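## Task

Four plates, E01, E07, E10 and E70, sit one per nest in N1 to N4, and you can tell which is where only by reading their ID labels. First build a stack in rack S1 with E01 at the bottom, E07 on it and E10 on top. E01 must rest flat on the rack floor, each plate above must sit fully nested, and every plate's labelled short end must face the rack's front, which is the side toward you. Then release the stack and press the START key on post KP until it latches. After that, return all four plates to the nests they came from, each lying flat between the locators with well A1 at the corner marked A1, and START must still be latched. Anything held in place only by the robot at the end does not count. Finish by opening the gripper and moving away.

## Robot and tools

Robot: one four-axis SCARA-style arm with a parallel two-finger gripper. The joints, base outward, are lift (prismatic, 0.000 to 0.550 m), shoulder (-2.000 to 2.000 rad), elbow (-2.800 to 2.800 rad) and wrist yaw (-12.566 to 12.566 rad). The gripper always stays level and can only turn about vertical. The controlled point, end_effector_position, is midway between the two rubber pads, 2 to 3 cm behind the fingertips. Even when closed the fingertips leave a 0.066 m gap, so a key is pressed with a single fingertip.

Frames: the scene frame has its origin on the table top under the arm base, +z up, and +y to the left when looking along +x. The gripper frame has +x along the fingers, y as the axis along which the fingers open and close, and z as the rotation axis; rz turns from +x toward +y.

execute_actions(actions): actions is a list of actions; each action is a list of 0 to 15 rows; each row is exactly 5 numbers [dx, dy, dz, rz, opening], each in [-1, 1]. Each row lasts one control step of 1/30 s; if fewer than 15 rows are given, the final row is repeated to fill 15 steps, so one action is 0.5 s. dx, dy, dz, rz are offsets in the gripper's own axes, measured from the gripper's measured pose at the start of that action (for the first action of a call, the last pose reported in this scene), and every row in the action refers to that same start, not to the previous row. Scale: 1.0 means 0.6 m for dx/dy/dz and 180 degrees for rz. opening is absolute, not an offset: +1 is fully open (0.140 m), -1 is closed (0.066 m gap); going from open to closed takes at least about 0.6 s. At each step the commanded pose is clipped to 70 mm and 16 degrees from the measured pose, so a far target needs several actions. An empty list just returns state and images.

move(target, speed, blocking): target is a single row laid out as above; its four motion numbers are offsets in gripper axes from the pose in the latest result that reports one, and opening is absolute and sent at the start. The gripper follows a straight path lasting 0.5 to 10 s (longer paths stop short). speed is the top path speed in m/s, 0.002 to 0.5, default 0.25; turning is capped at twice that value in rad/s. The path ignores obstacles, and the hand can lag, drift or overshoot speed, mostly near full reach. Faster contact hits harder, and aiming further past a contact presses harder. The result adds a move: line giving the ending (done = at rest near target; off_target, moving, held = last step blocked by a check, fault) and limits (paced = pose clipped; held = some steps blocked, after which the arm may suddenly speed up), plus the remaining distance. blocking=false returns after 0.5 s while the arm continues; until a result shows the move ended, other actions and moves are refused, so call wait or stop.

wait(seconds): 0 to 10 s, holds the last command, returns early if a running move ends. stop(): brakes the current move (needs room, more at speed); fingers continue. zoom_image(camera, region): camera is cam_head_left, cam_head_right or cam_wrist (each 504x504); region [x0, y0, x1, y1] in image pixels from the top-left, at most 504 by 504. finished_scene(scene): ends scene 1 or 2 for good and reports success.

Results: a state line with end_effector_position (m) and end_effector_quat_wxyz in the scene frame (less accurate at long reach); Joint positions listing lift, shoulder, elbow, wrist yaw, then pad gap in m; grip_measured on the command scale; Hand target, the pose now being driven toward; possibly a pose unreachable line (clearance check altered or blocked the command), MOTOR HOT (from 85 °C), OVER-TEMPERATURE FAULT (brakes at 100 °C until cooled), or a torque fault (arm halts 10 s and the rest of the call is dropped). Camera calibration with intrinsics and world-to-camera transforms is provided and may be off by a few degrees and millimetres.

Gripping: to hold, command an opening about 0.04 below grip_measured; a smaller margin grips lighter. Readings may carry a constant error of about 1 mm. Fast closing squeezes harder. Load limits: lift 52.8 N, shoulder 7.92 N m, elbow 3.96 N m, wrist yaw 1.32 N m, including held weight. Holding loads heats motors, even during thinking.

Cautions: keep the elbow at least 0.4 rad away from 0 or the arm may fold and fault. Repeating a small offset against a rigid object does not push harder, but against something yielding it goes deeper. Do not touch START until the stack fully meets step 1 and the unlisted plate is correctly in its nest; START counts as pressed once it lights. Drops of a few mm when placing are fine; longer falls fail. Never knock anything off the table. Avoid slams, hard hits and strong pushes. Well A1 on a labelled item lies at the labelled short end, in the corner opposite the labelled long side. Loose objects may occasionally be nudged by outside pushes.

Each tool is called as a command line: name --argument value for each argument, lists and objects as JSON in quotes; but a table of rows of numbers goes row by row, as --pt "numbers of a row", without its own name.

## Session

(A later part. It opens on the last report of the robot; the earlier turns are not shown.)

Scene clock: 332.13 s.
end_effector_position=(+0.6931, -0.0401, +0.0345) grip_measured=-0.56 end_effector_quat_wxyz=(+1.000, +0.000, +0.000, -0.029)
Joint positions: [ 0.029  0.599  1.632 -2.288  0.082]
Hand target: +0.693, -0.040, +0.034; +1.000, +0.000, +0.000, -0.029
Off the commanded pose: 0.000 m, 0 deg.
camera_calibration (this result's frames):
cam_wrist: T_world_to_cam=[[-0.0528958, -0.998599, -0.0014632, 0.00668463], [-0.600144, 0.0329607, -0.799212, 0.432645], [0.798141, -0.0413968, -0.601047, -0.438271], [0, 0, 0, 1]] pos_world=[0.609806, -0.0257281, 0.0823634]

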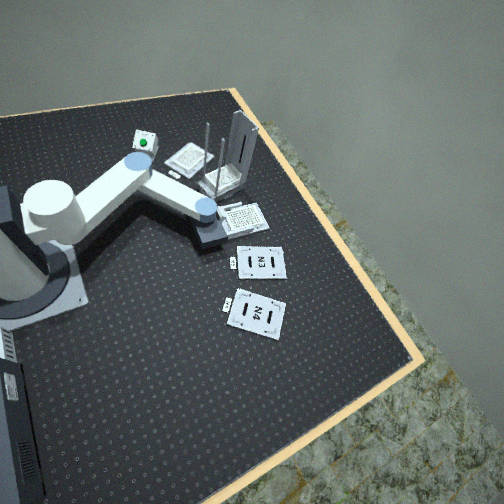

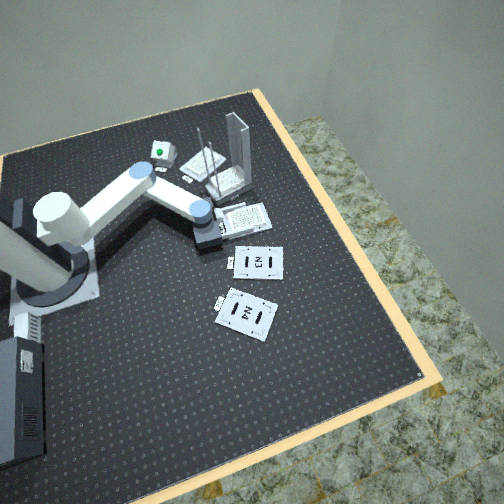

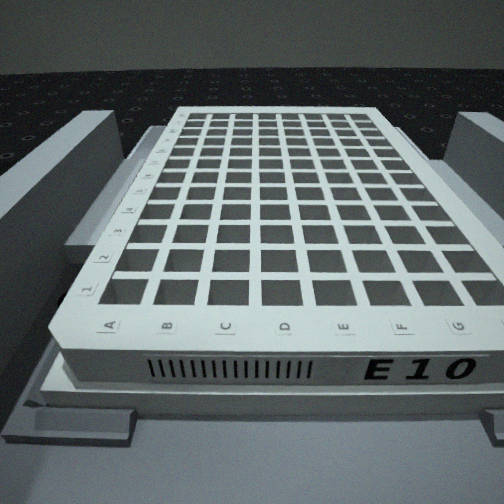

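move --target '[0, 0, 0.03, 0, -0.6]' --speed 0.08

move --target '[0, 0, 0.4542, 0, -0.6]' --speed 0.3

move --target '[-0.0226, 0.274, 0, 0.09256, -0.6]' --speed 0.25

move --target '[0, 0, -0.0112, 0, -0.6]' --speed 0.03

zoom_image --camera "cam_wrist" --region '[0, 360, 200, 504]'

Scene clock: 338.87 s.
end_effector_position=(+0.6931, -0.0401, +0.0525) grip_measured=-0.56 end_effector_quat_wxyz=(+1.000, +0.000, +0.000, -0.029)
Joint positions: [ 0.048  0.599  1.632 -2.288  0.082]
Hand target: +0.693, -0.040, +0.052; +1.000, +0.000, +0.000, -0.029
Off the commanded pose: 0.000 m, 0 deg.
move: done
camera_calibration (this result's frames):
cam_wrist: T_world_to_cam=[[-0.0528863, -0.998599, -0.0014632, 0.00670729], [-0.600145, 0.032955, -0.799212, 0.447069], [0.798141, -0.0413892, -0.601047, -0.427426], [0, 0, 0, 1]] pos_world=[0.609807, -0.0257261, 0.10041]

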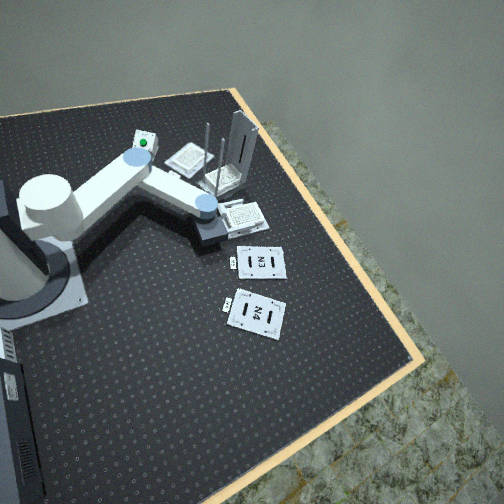

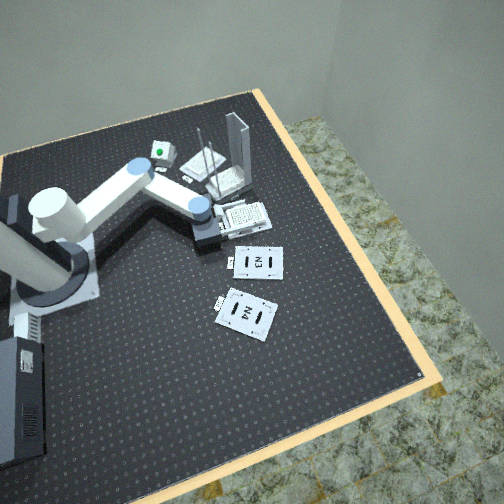

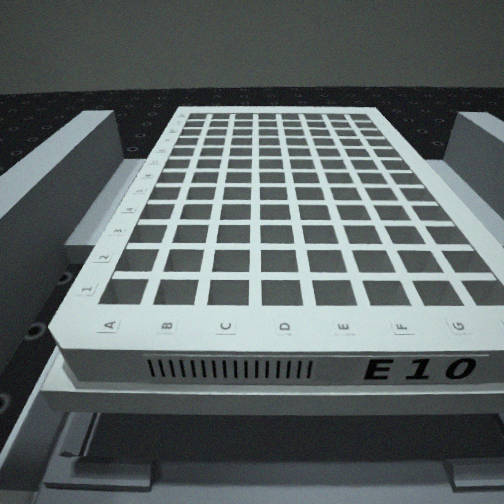

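Scene clock: 340.23 s.
end_effector_position=(+0.6931, -0.0401, +0.3251) grip_measured=-0.56 end_effector_quat_wxyz=(+1.000, +0.000, +0.000, -0.029)
Joint positions: [ 0.32   0.599  1.632 -2.288  0.082]
Hand target: +0.693, -0.040, +0.325; +1.000, +0.000, +0.000, -0.029
Off the commanded pose: 0.000 m, 0 deg.
move: done
camera_calibration (this result's frames):
cam_wrist: T_world_to_cam=[[-0.052837, -0.998602, -0.0014632, 0.00708349], [-0.600146, 0.0329254, -0.799212, 0.664914], [0.798143, -0.0413498, -0.601047, -0.263609], [0, 0, 0, 1]] pos_world=[0.609818, -0.0257191, 0.372976]

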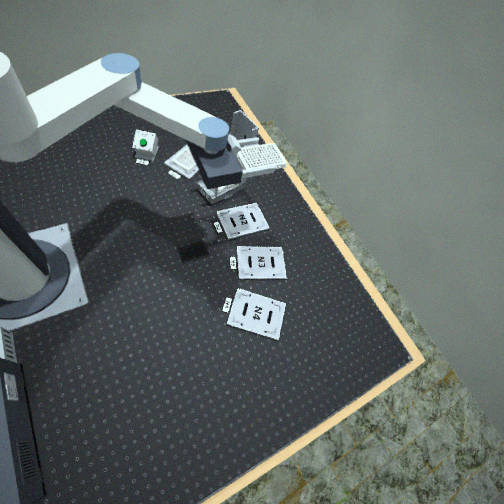

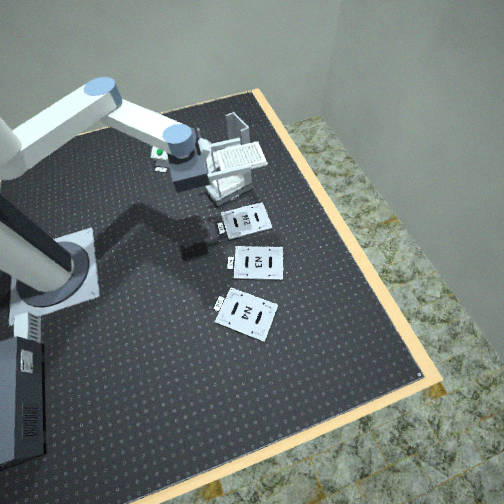

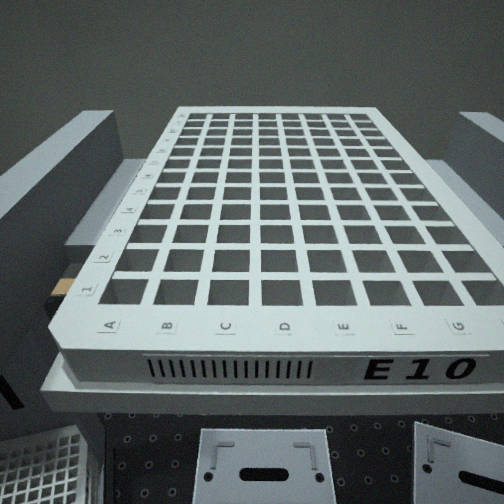

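Scene clock: 341.23 s.
end_effector_position=(+0.6891, +0.1250, +0.3251) grip_measured=-0.56 end_effector_quat_wxyz=(+0.993, +0.000, +0.000, +0.116)
Joint positions: [ 0.32   0.9    1.685 -2.352  0.082]
Hand target: +0.689, +0.125, +0.325; +0.993, +0.000, +0.000, +0.116
Off the commanded pose: 0.000 m, 0 deg.
move: done
camera_calibration (this result's frames):
cam_wrist: T_world_to_cam=[[0.236353, -0.971666, -0.0014632, -0.0309206], [-0.584295, -0.140923, -0.799212, 0.66786], [0.776361, 0.189751, -0.601047, -0.267435], [0, 0, 0, 1]] pos_world=[0.605162, 0.114819, 0.372976]

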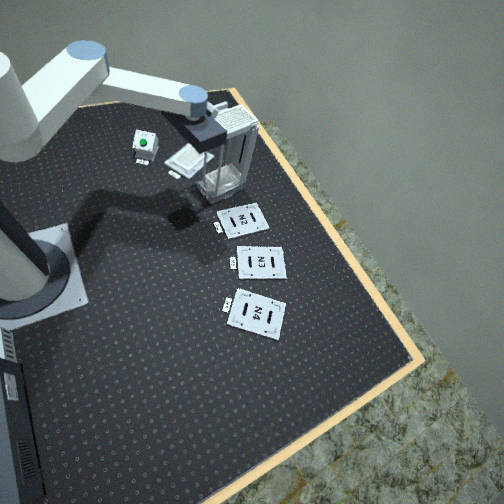

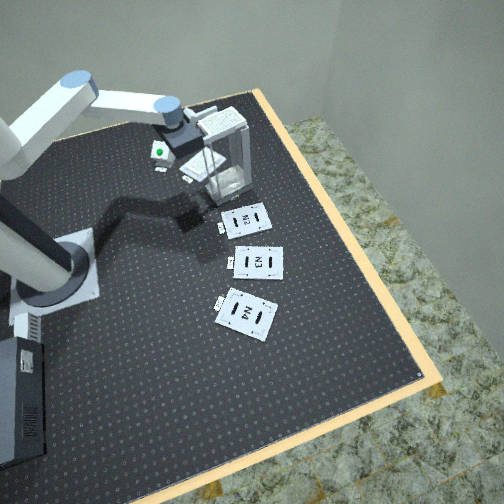

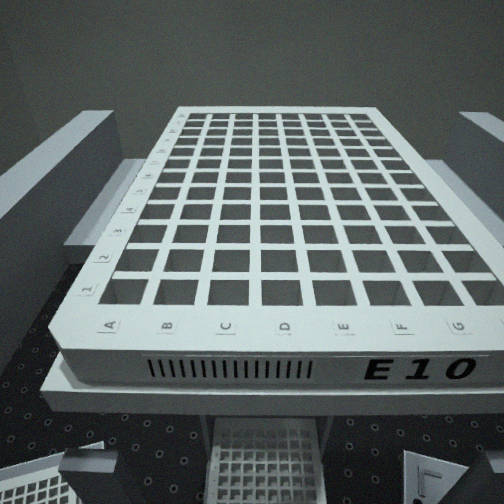

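Scene clock: 341.93 s.
end_effector_position=(+0.6891, +0.1250, +0.3183) grip_measured=-0.56 end_effector_quat_wxyz=(+0.993, +0.000, +0.000, +0.116)
Joint positions: [ 0.313  0.9    1.685 -2.352  0.082]
Hand target: +0.689, +0.125, +0.318; +0.993, +0.000, +0.000, +0.116
Off the commanded pose: 0.000 m, 0 deg.
move: done
camera_calibration (this result's frames):
cam_wrist: T_world_to_cam=[[0.236374, -0.971661, -0.0014632, -0.0309334], [-0.584292, -0.140936, -0.799212, 0.662473], [0.776357, 0.189768, -0.601047, -0.271486], [0, 0, 0, 1]] pos_world=[0.605159, 0.114829, 0.366235]

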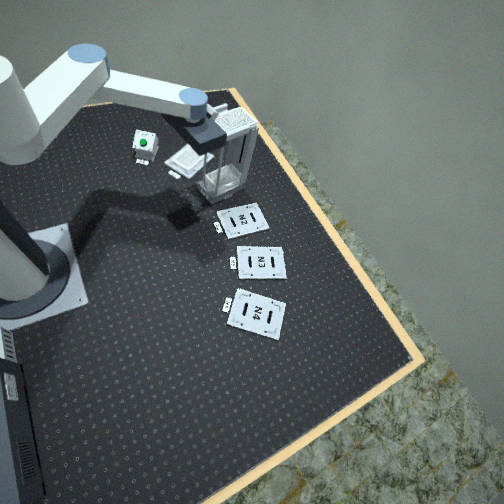

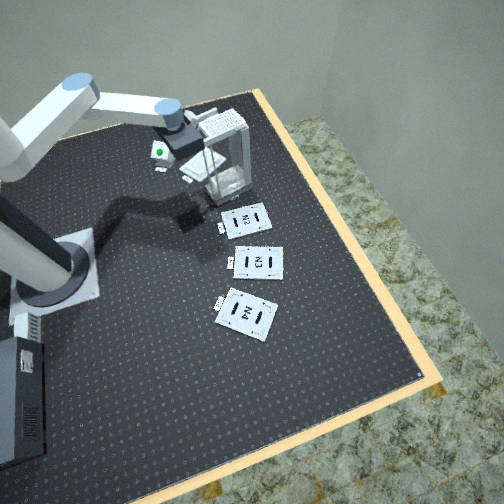

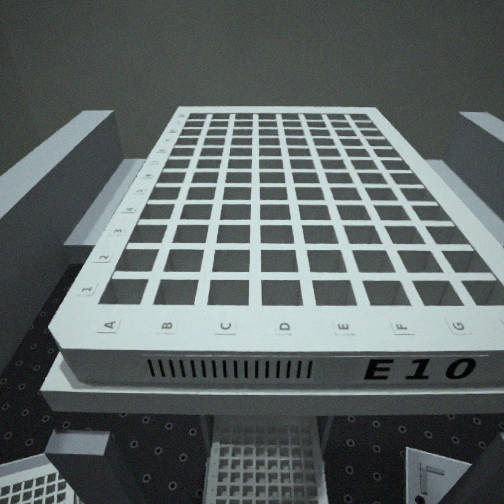

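Region (0, 360, 200, 504) of cam_wrist's 504x504 image, scaled by 2.520, with more detail than that image has; it fills the top 363 rows of this view, and the rest is white.

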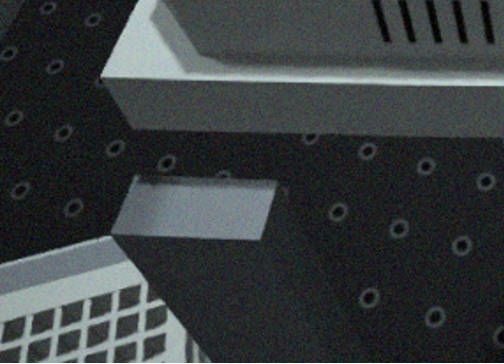

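move --target '[0, -0.0003, -0.03, -0.0003, -0.6]' --speed 0.025

move --target '[0, 0, -0.3385, 0, -0.6]' --speed 0.18

move --target '[0, 0, -0.0105, 0, -0.6]' --speed 0.012

Scene clock: 345.13 s.
end_effector_position=(+0.6891, +0.1248, +0.3003) grip_measured=-0.56 end_effector_quat_wxyz=(+0.993, +0.000, +0.000, +0.116)
Joint positions: [ 0.295  0.9    1.685 -2.353  0.082]
Hand target: +0.689, +0.125, +0.300; +0.993, +0.000, +0.000, +0.116
Off the commanded pose: 0.000 m, 0 deg.
move: done
camera_calibration (this result's frames):
cam_wrist: T_world_to_cam=[[0.235316, -0.971918, -0.0014632, -0.0304216], [-0.584445, -0.1403, -0.799212, 0.64801], [0.776563, 0.188923, -0.601047, -0.282319], [0, 0, 0, 1]] pos_world=[0.605123, 0.114685, 0.348167]

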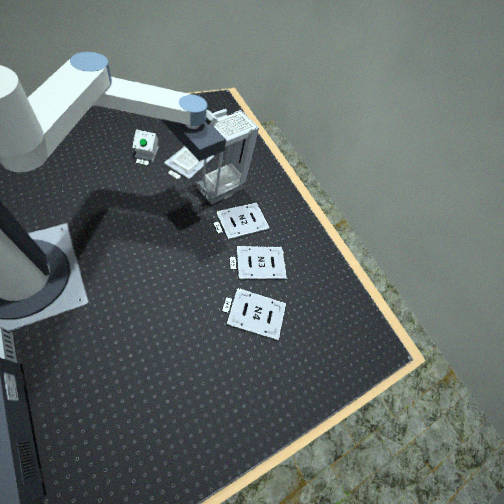

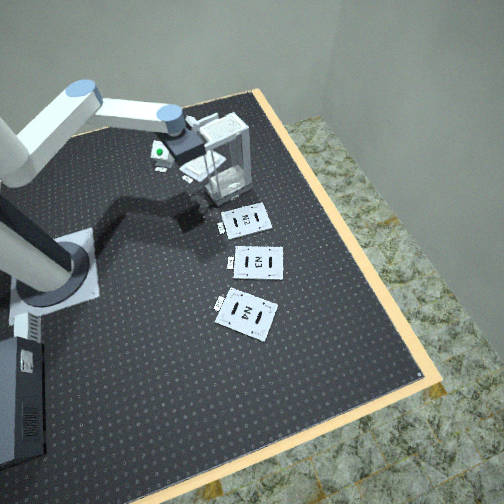

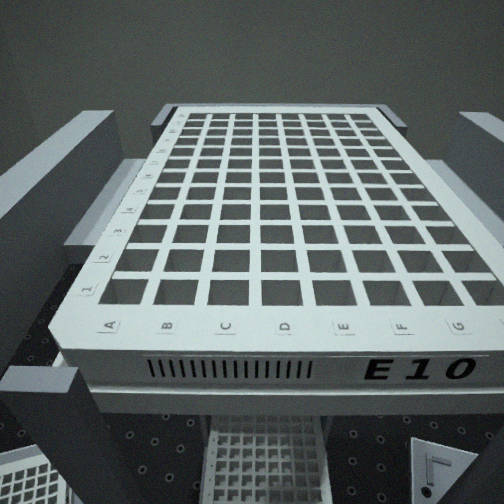

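Scene clock: 346.63 s.
end_effector_position=(+0.6890, +0.1248, +0.0971) grip_measured=-0.56 end_effector_quat_wxyz=(+0.993, +0.000, +0.000, +0.116)
Joint positions: [ 0.092  0.9    1.685 -2.353  0.082]
Hand target: +0.689, +0.125, +0.097; +0.993, +0.000, +0.000, +0.116
Off the commanded pose: 0.000 m, 0 deg.
move: done
camera_calibration (this result's frames):
cam_wrist: T_world_to_cam=[[0.235262, -0.971931, -0.0014632, -0.0306989], [-0.584453, -0.140267, -0.799212, 0.485629], [0.776574, 0.188879, -0.601047, -0.40443], [0, 0, 0, 1]] pos_world=[0.605119, 0.114669, 0.144994]

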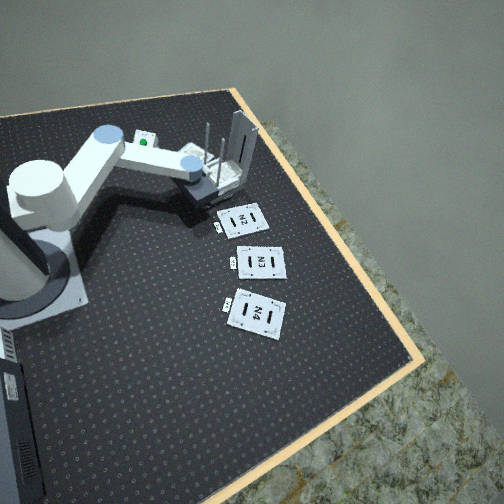

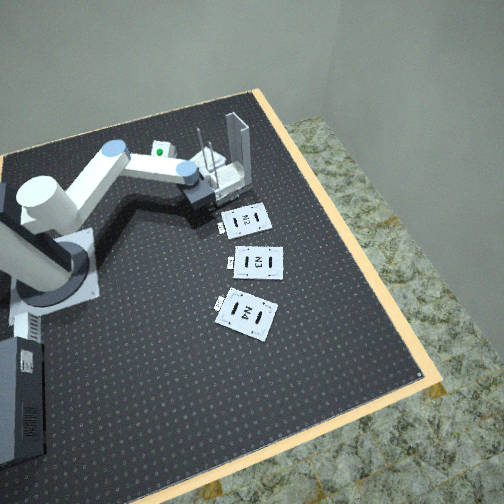

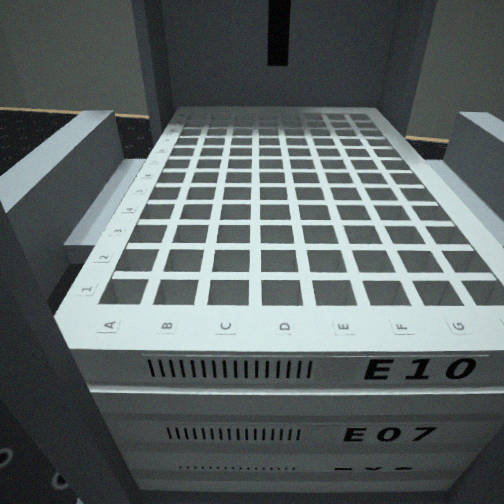

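Scene clock: 347.37 s.
end_effector_position=(+0.6890, +0.1248, +0.0908) grip_measured=-0.56 end_effector_quat_wxyz=(+0.993, +0.000, +0.000, +0.116)
Joint positions: [ 0.086  0.9    1.685 -2.353  0.082]
Hand target: +0.689, +0.125, +0.091; +0.993, +0.000, +0.000, +0.116
Off the commanded pose: 0.000 m, 0 deg.
move: done
camera_calibration (this result's frames):
cam_wrist: T_world_to_cam=[[0.235262, -0.971931, -0.0014632, -0.0307081], [-0.584453, -0.140267, -0.799212, 0.480578], [0.776574, 0.188879, -0.601047, -0.408229], [0, 0, 0, 1]] pos_world=[0.605119, 0.114669, 0.138674]

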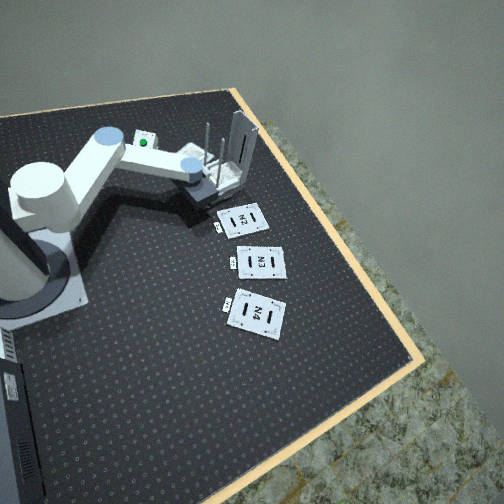

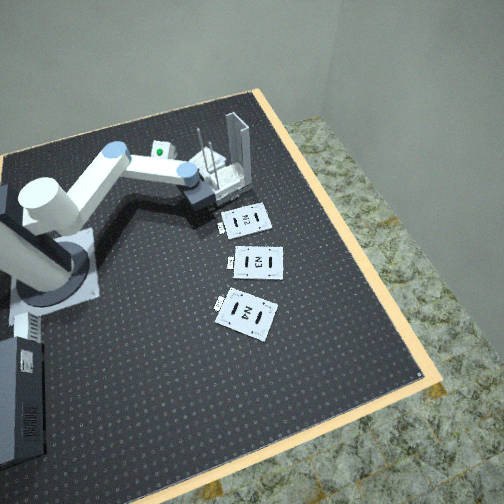

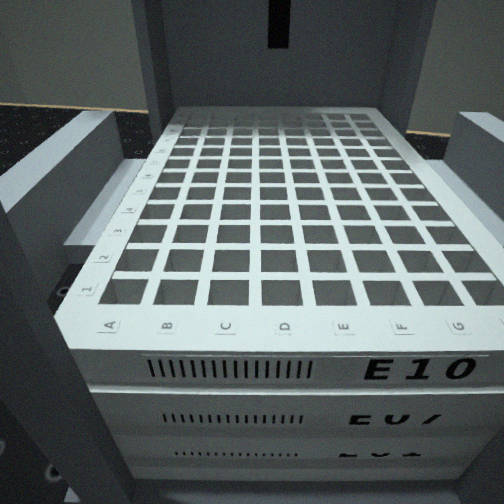

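execute_actions --actions '[[[0,0,0,0,-0.57],[0,0,0,0,-0.55],[0,0,0,0,-0.53],[0,0,0,0,-0.50],[0,0,0,0,-0.46],[0,0,0,0,-0.42],[0,0,0,0,-0.38],[0,0,0,0,-0.34],[0,0,0,0,-0.30],[0,0,0,0,-0.27],[0,0,0,0,-0.25]]]'

move --target '[-0.2, 0, 0.003, 0, 0.2]' --speed 0.2

zoom_image --camera "cam_wrist" --region '[130, 40, 430, 260]'

Scene clock: 352.67 s.
end_effector_position=(+0.6890, +0.1248, +0.0908) grip_measured=-0.25 end_effector_quat_wxyz=(+0.993, +0.000, +0.000, +0.116)
Joint positions: [ 0.086  0.9    1.685 -2.353  0.094]
Hand target: +0.689, +0.125, +0.091; +0.993, +0.000, +0.000, +0.116
Off the commanded pose: 0.000 m, 0 deg.
camera_calibration (this result's frames):
cam_wrist: T_world_to_cam=[[0.235261, -0.971931, -0.0014632, -0.0307074], [-0.584453, -0.140266, -0.799212, 0.480578], [0.776574, 0.188878, -0.601047, -0.408229], [0, 0, 0, 1]] pos_world=[0.605119, 0.114669, 0.138674]

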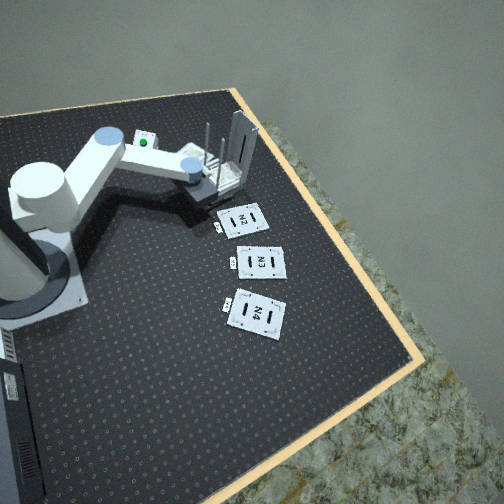

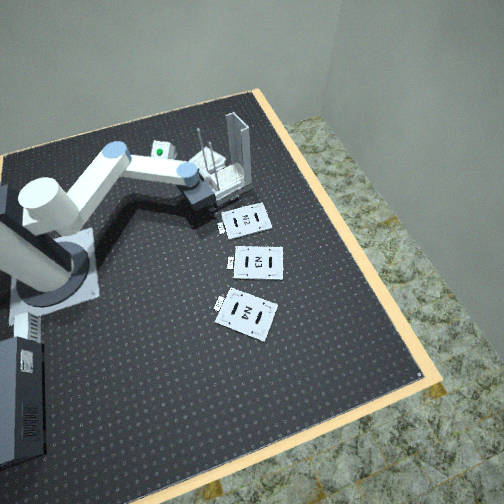

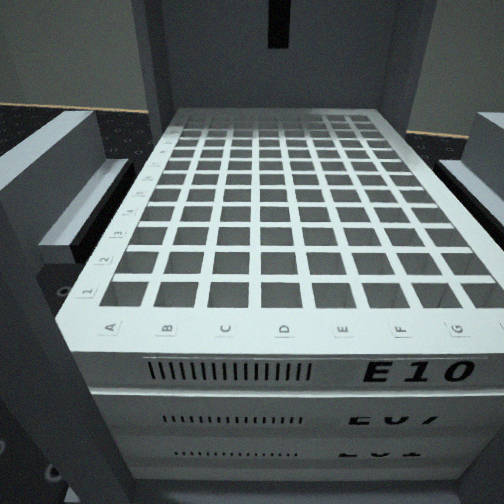

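Scene clock: 353.63 s.
end_effector_position=(+0.5722, +0.0971, +0.0925) grip_measured=+0.20 end_effector_quat_wxyz=(+0.993, +0.000, +0.000, +0.116)
Joint positions: [ 0.088  1.148  1.077 -1.993  0.11 ]
Hand target: +0.572, +0.097, +0.093; +0.993, +0.000, +0.000, +0.116
Off the commanded pose: 0.000 m, 0 deg.
move: done
camera_calibration (this result's frames):
cam_wrist: T_world_to_cam=[[0.234939, -0.972009, -0.0014632, -0.0299382], [-0.584499, -0.140073, -0.799212, 0.409809], [0.776637, 0.188621, -0.601047, -0.311219], [0, 0, 0, 1]] pos_world=[0.48827, 0.0870052, 0.140423]

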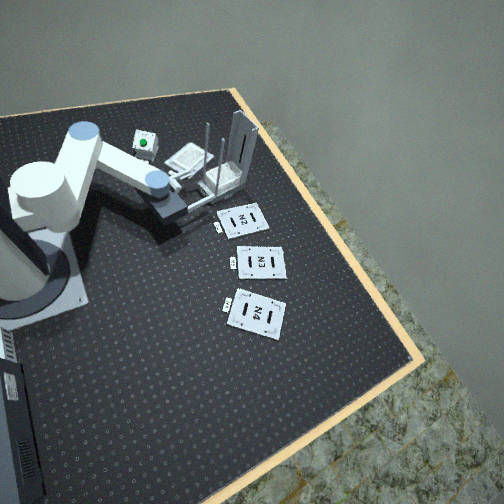

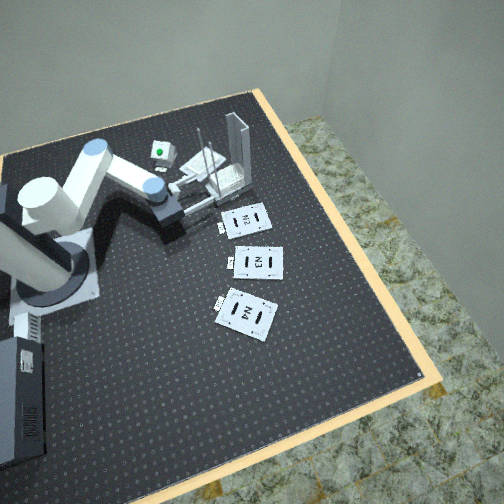

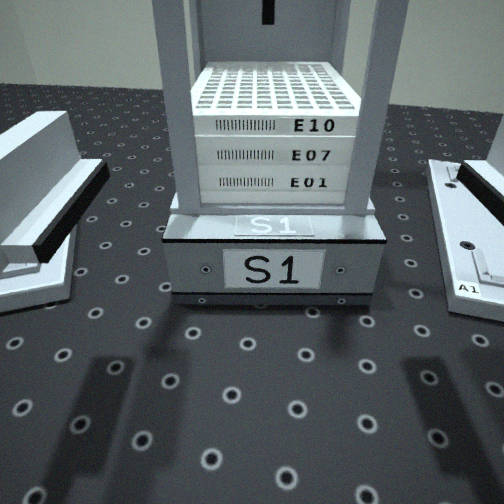

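Region (130, 40, 430, 260) of cam_wrist's 504x504 image, scaled by 1.680, with more detail than that image has; it fills the top 370 rows of this view, and the rest is white.

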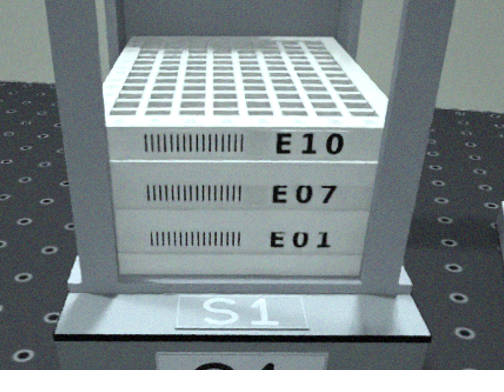

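move --target '[-0.2654, 0.2989, 0.0625, 0.2039, 0.2]' --speed 0.3

Scene clock: 360.67 s.
end_effector_position=(+0.3759, +0.2349, +0.1300) grip_measured=+0.20 end_effector_quat_wxyz=(+0.906, +0.000, +0.000, +0.423)
Joint positions: [ 0.125  1.877  0.645 -1.65   0.11 ]
Hand target: +0.376, +0.235, +0.130; +0.906, +0.000, +0.000, +0.422
Off the commanded pose: 0.000 m, 0 deg.
move: done
camera_calibration (this result's frames):
cam_wrist: T_world_to_cam=[[0.769611, -0.638511, -0.0014632, -0.12911], [-0.384676, -0.461827, -0.799212, 0.34484], [0.50963, 0.615646, -0.601047, -0.162208], [0, 0, 0, 1]] pos_world=[0.314682, 0.176681, 0.177917]

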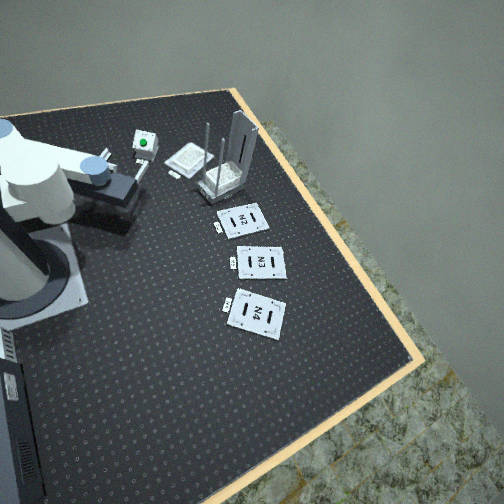

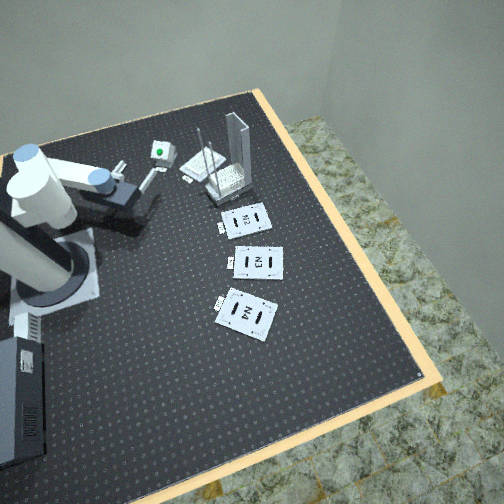

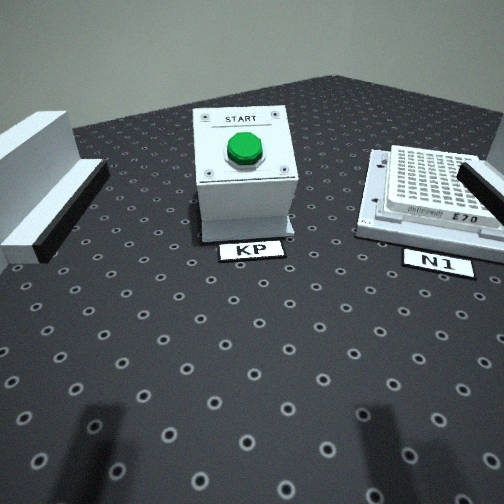

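zoom_image --camera "cam_wrist" --region '[160, 90, 330, 270]'

zoom_image --camera "cam_head_left" --region '[110, 115, 180, 175]'

zoom_image --camera "cam_head_right" --region '[130, 125, 200, 185]'

zoom_image --camera "cam_wrist" --region '[344, 130, 504, 290]'

Region (160, 90, 330, 270) of cam_wrist's 504x504 image, scaled by 2.800, with more detail than that image has.

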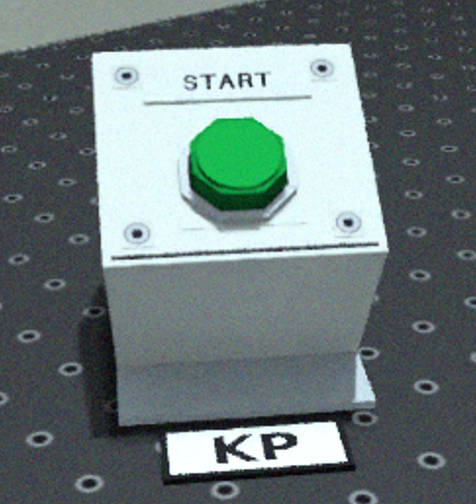

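Region (110, 115, 180, 175) of cam_head_left's 504x504 image, scaled by 7.200, with more detail than that image has; it fills the top 432 rows of this view, and the rest is white.

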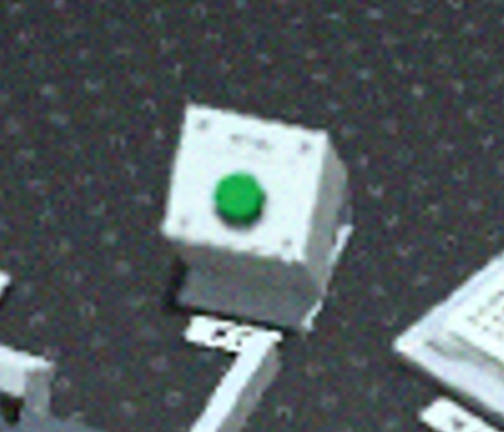

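Region (130, 125, 200, 185) of cam_head_right's 504x504 image, scaled by 7.200, with more detail than that image has; it fills the top 432 rows of this view, and the rest is white.

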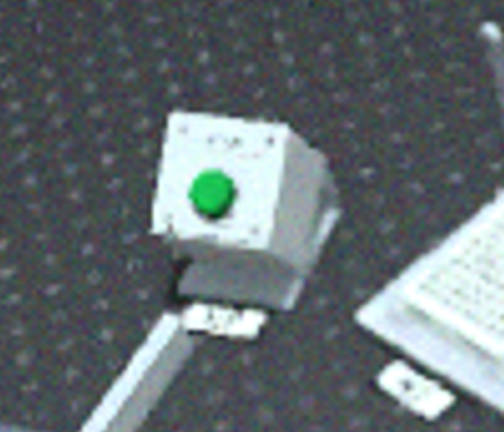

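Region (344, 130, 504, 290) of cam_wrist's 504x504 image, scaled by 3.150, with more detail than that image has.

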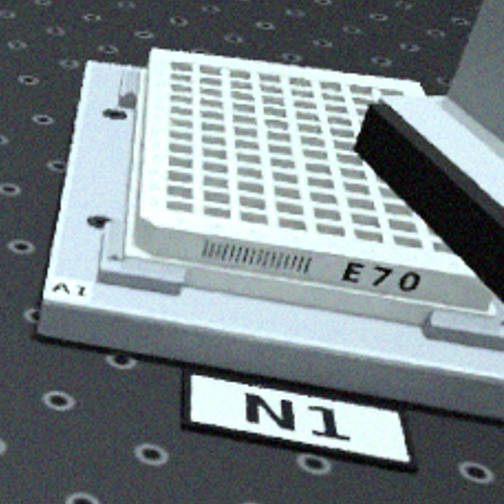

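move --target '[0.2035, -0.0557, -0.01, 0.0443, -1]' --speed 0.2

Scene clock: 386.07 s.
end_effector_position=(+0.4800, +0.3071, +0.1241) grip_measured=-0.99 end_effector_quat_wxyz=(+0.875, +0.000, +0.000, +0.485)
Joint positions: [ 0.119  1.539  1.212 -1.738  0.066]
Hand target: +0.480, +0.307, +0.124; +0.875, +0.000, +0.000, +0.485
Off the commanded pose: 0.000 m, 0 deg.
move: done
camera_calibration (this result's frames):
cam_wrist: T_world_to_cam=[[0.850906, -0.525315, -0.0014632, -0.236914], [-0.316735, -0.510822, -0.799212, 0.395879], [0.419091, 0.680518, -0.601047, -0.239733], [0, 0, 0, 1]] pos_world=[0.427451, 0.240912, 0.171954]

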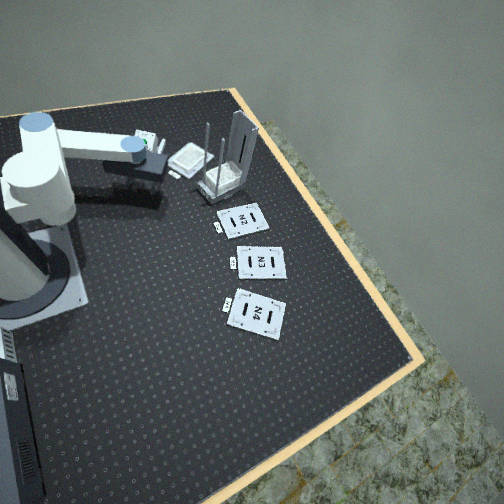

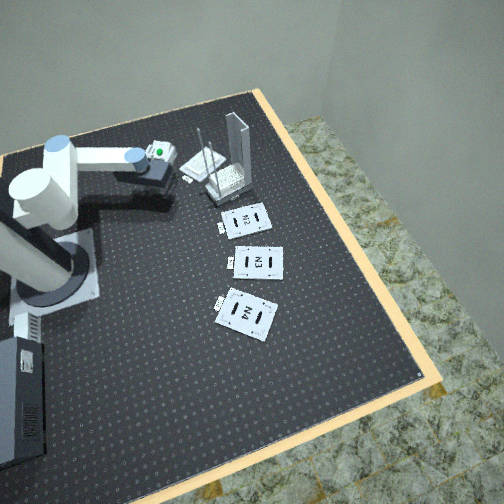

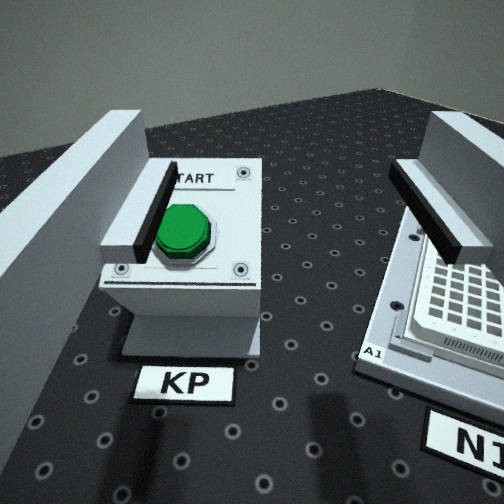

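zoom_image --camera "cam_wrist" --region '[80, 100, 290, 370]'

Region (80, 100, 290, 370) of cam_wrist's 504x504 image, scaled by 1.867, with more detail than that image has.

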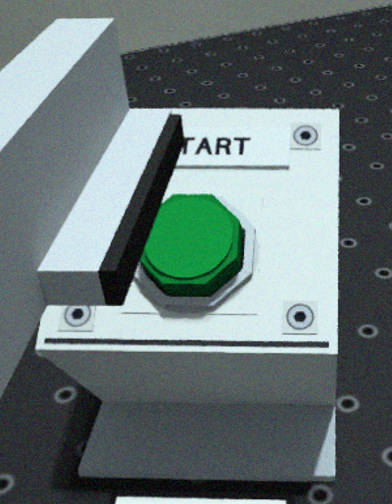

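move --target '[0.0468, 0, -0.0542, 0, -1]' --speed 0.08

zoom_image --camera "cam_wrist" --region '[60, 60, 290, 330]'

zoom_image --camera "cam_head_right" --region '[120, 125, 200, 195]'

Scene clock: 407.20 s.
end_effector_position=(+0.4948, +0.3311, +0.0915) grip_measured=-0.99 end_effector_quat_wxyz=(+0.874, +0.000, +0.000, +0.485)
Joint positions: [ 0.086  1.516  1.341 -1.845  0.066]
Hand target: +0.495, +0.331, +0.092; +0.875, +0.000, +0.000, +0.485
Off the commanded pose: 0.000 m, 0 deg.
move: done
camera_calibration (this result's frames):
cam_wrist: T_world_to_cam=[[0.851234, -0.524784, -0.0014632, -0.2373], [-0.316416, -0.511019, -0.799212, 0.386663], [0.418666, 0.68078, -0.601047, -0.281681], [0, 0, 0, 1]] pos_world=[0.442275, 0.264824, 0.139375]

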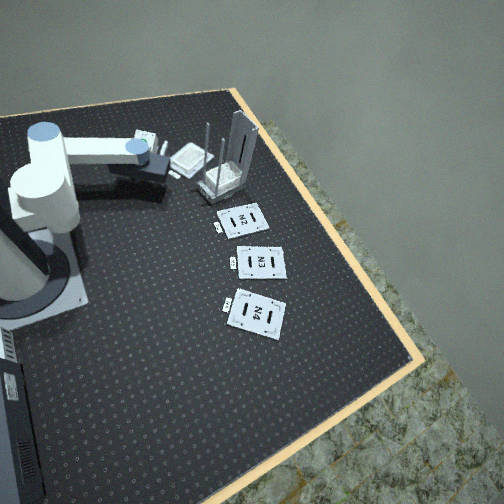

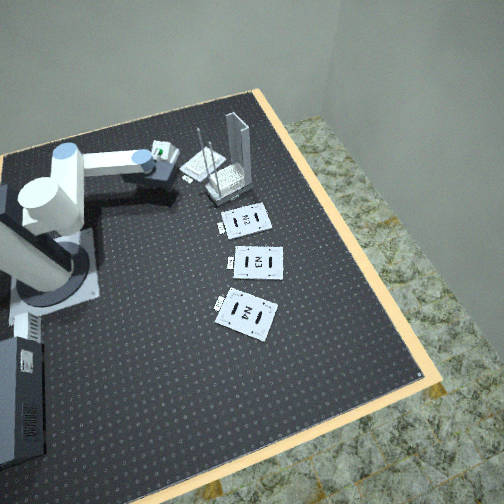

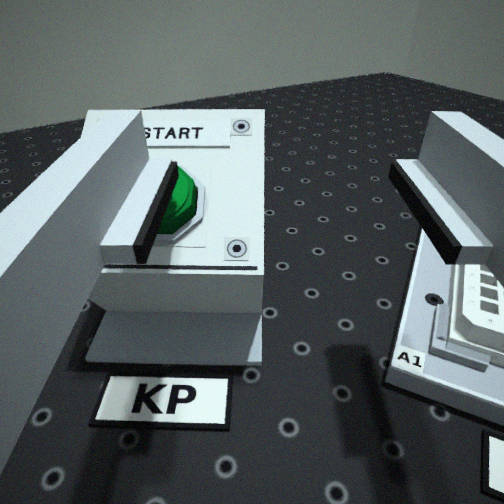

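Region (60, 60, 290, 330) of cam_wrist's 504x504 image, scaled by 1.867, with more detail than that image has; it fills the left 429 columns of this view, and the rest is white.

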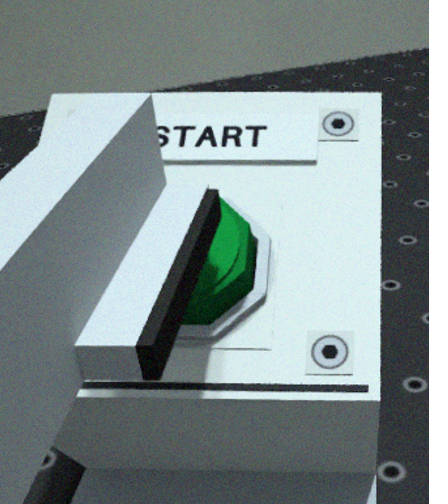

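Region (120, 125, 200, 195) of cam_head_right's 504x504 image, scaled by 6.300, with more detail than that image has; it fills the top 441 rows of this view, and the rest is white.

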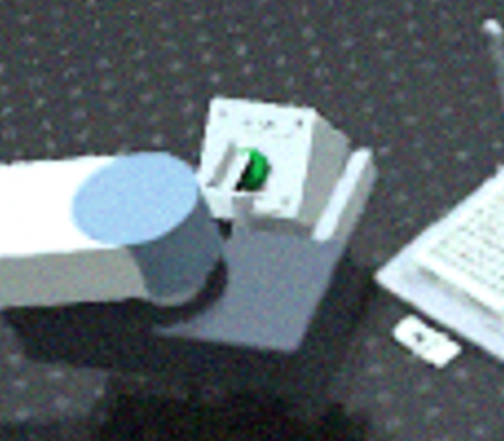

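move --target '[0.007, 0, -0.0132, 0, -1]' --speed 0.015

zoom_image --camera "cam_wrist" --region '[60, 60, 290, 330]'

Scene clock: 414.07 s.
end_effector_position=(+0.4969, +0.3346, +0.0837) grip_measured=-0.99 end_effector_quat_wxyz=(+0.874, +0.000, +0.000, +0.485)
Joint positions: [ 0.079  1.512  1.361 -1.86   0.066]
Hand target: +0.497, +0.335, +0.084; +0.874, +0.000, +0.000, +0.485
Off the commanded pose: 0.000 m, 0 deg.
move: done
camera_calibration (this result's frames):
cam_wrist: T_world_to_cam=[[0.851378, -0.52455, -0.0014632, -0.237434], [-0.316276, -0.511106, -0.799212, 0.382856], [0.418479, 0.680895, -0.601047, -0.289608], [0, 0, 0, 1]] pos_world=[0.444429, 0.268326, 0.131568]

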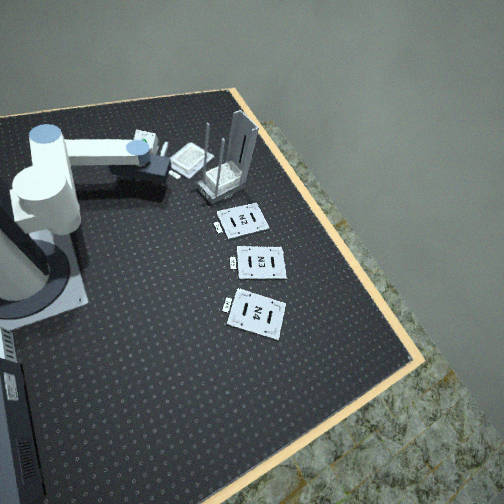

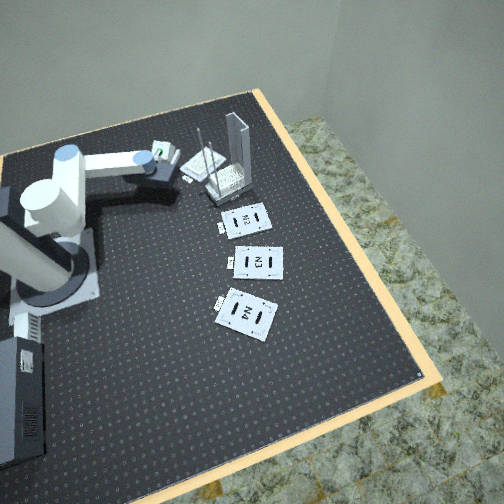

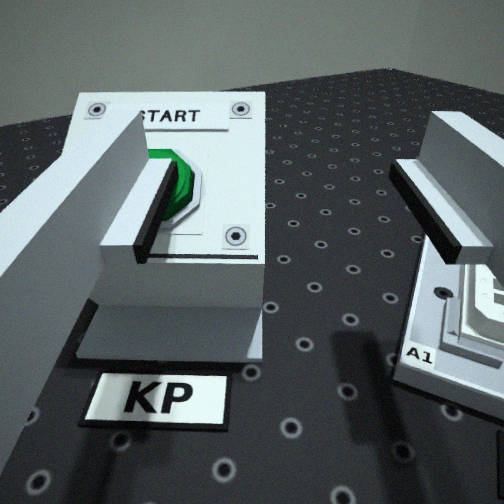

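Region (60, 60, 290, 330) of cam_wrist's 504x504 image, scaled by 1.867, with more detail than that image has; it fills the left 429 columns of this view, and the rest is white.

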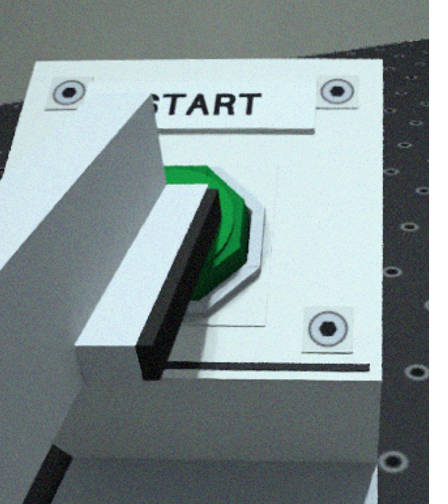

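move --target '[0.0016, 0, -0.0029, 0, -1]' --speed 0.006

zoom_image --camera "cam_wrist" --region '[60, 60, 290, 330]'

Scene clock: 417.47 s.
end_effector_position=(+0.4974, +0.3353, +0.0821) grip_measured=-0.99 end_effector_quat_wxyz=(+0.874, +0.000, +0.000, +0.485)
Joint positions: [ 0.077  1.511  1.365 -1.863  0.066]
Hand target: +0.497, +0.335, +0.082; +0.874, +0.000, +0.000, +0.485
Off the commanded pose: 0.000 m, 0 deg.
move: done
camera_calibration (this result's frames):
cam_wrist: T_world_to_cam=[[0.851381, -0.524546, -0.0014632, -0.237453], [-0.316273, -0.511108, -0.799212, 0.382115], [0.418476, 0.680897, -0.601047, -0.291224], [0, 0, 0, 1]] pos_world=[0.444886, 0.26904, 0.130004]

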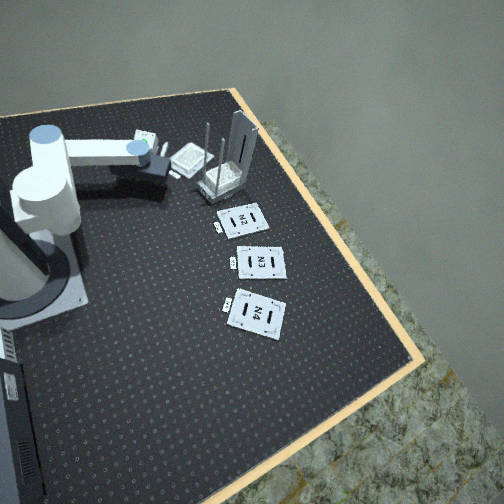

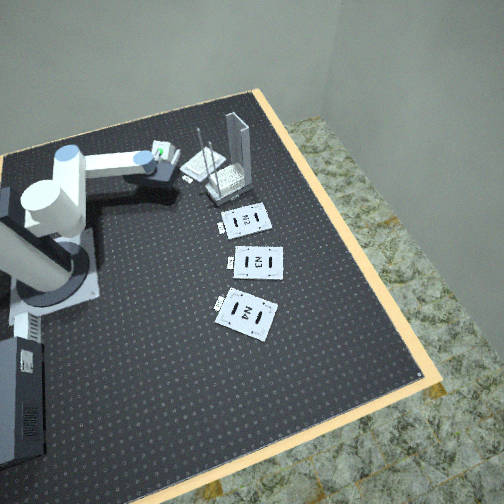

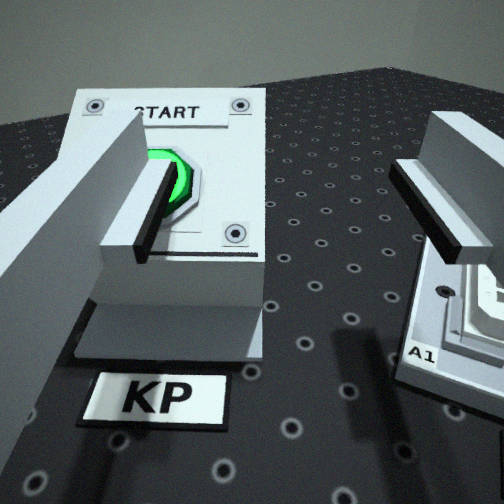

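Region (60, 60, 290, 330) of cam_wrist's 504x504 image, scaled by 1.867, with more detail than that image has; it fills the left 429 columns of this view, and the rest is white.

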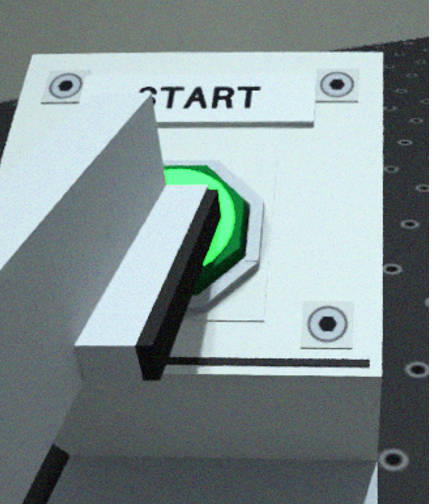

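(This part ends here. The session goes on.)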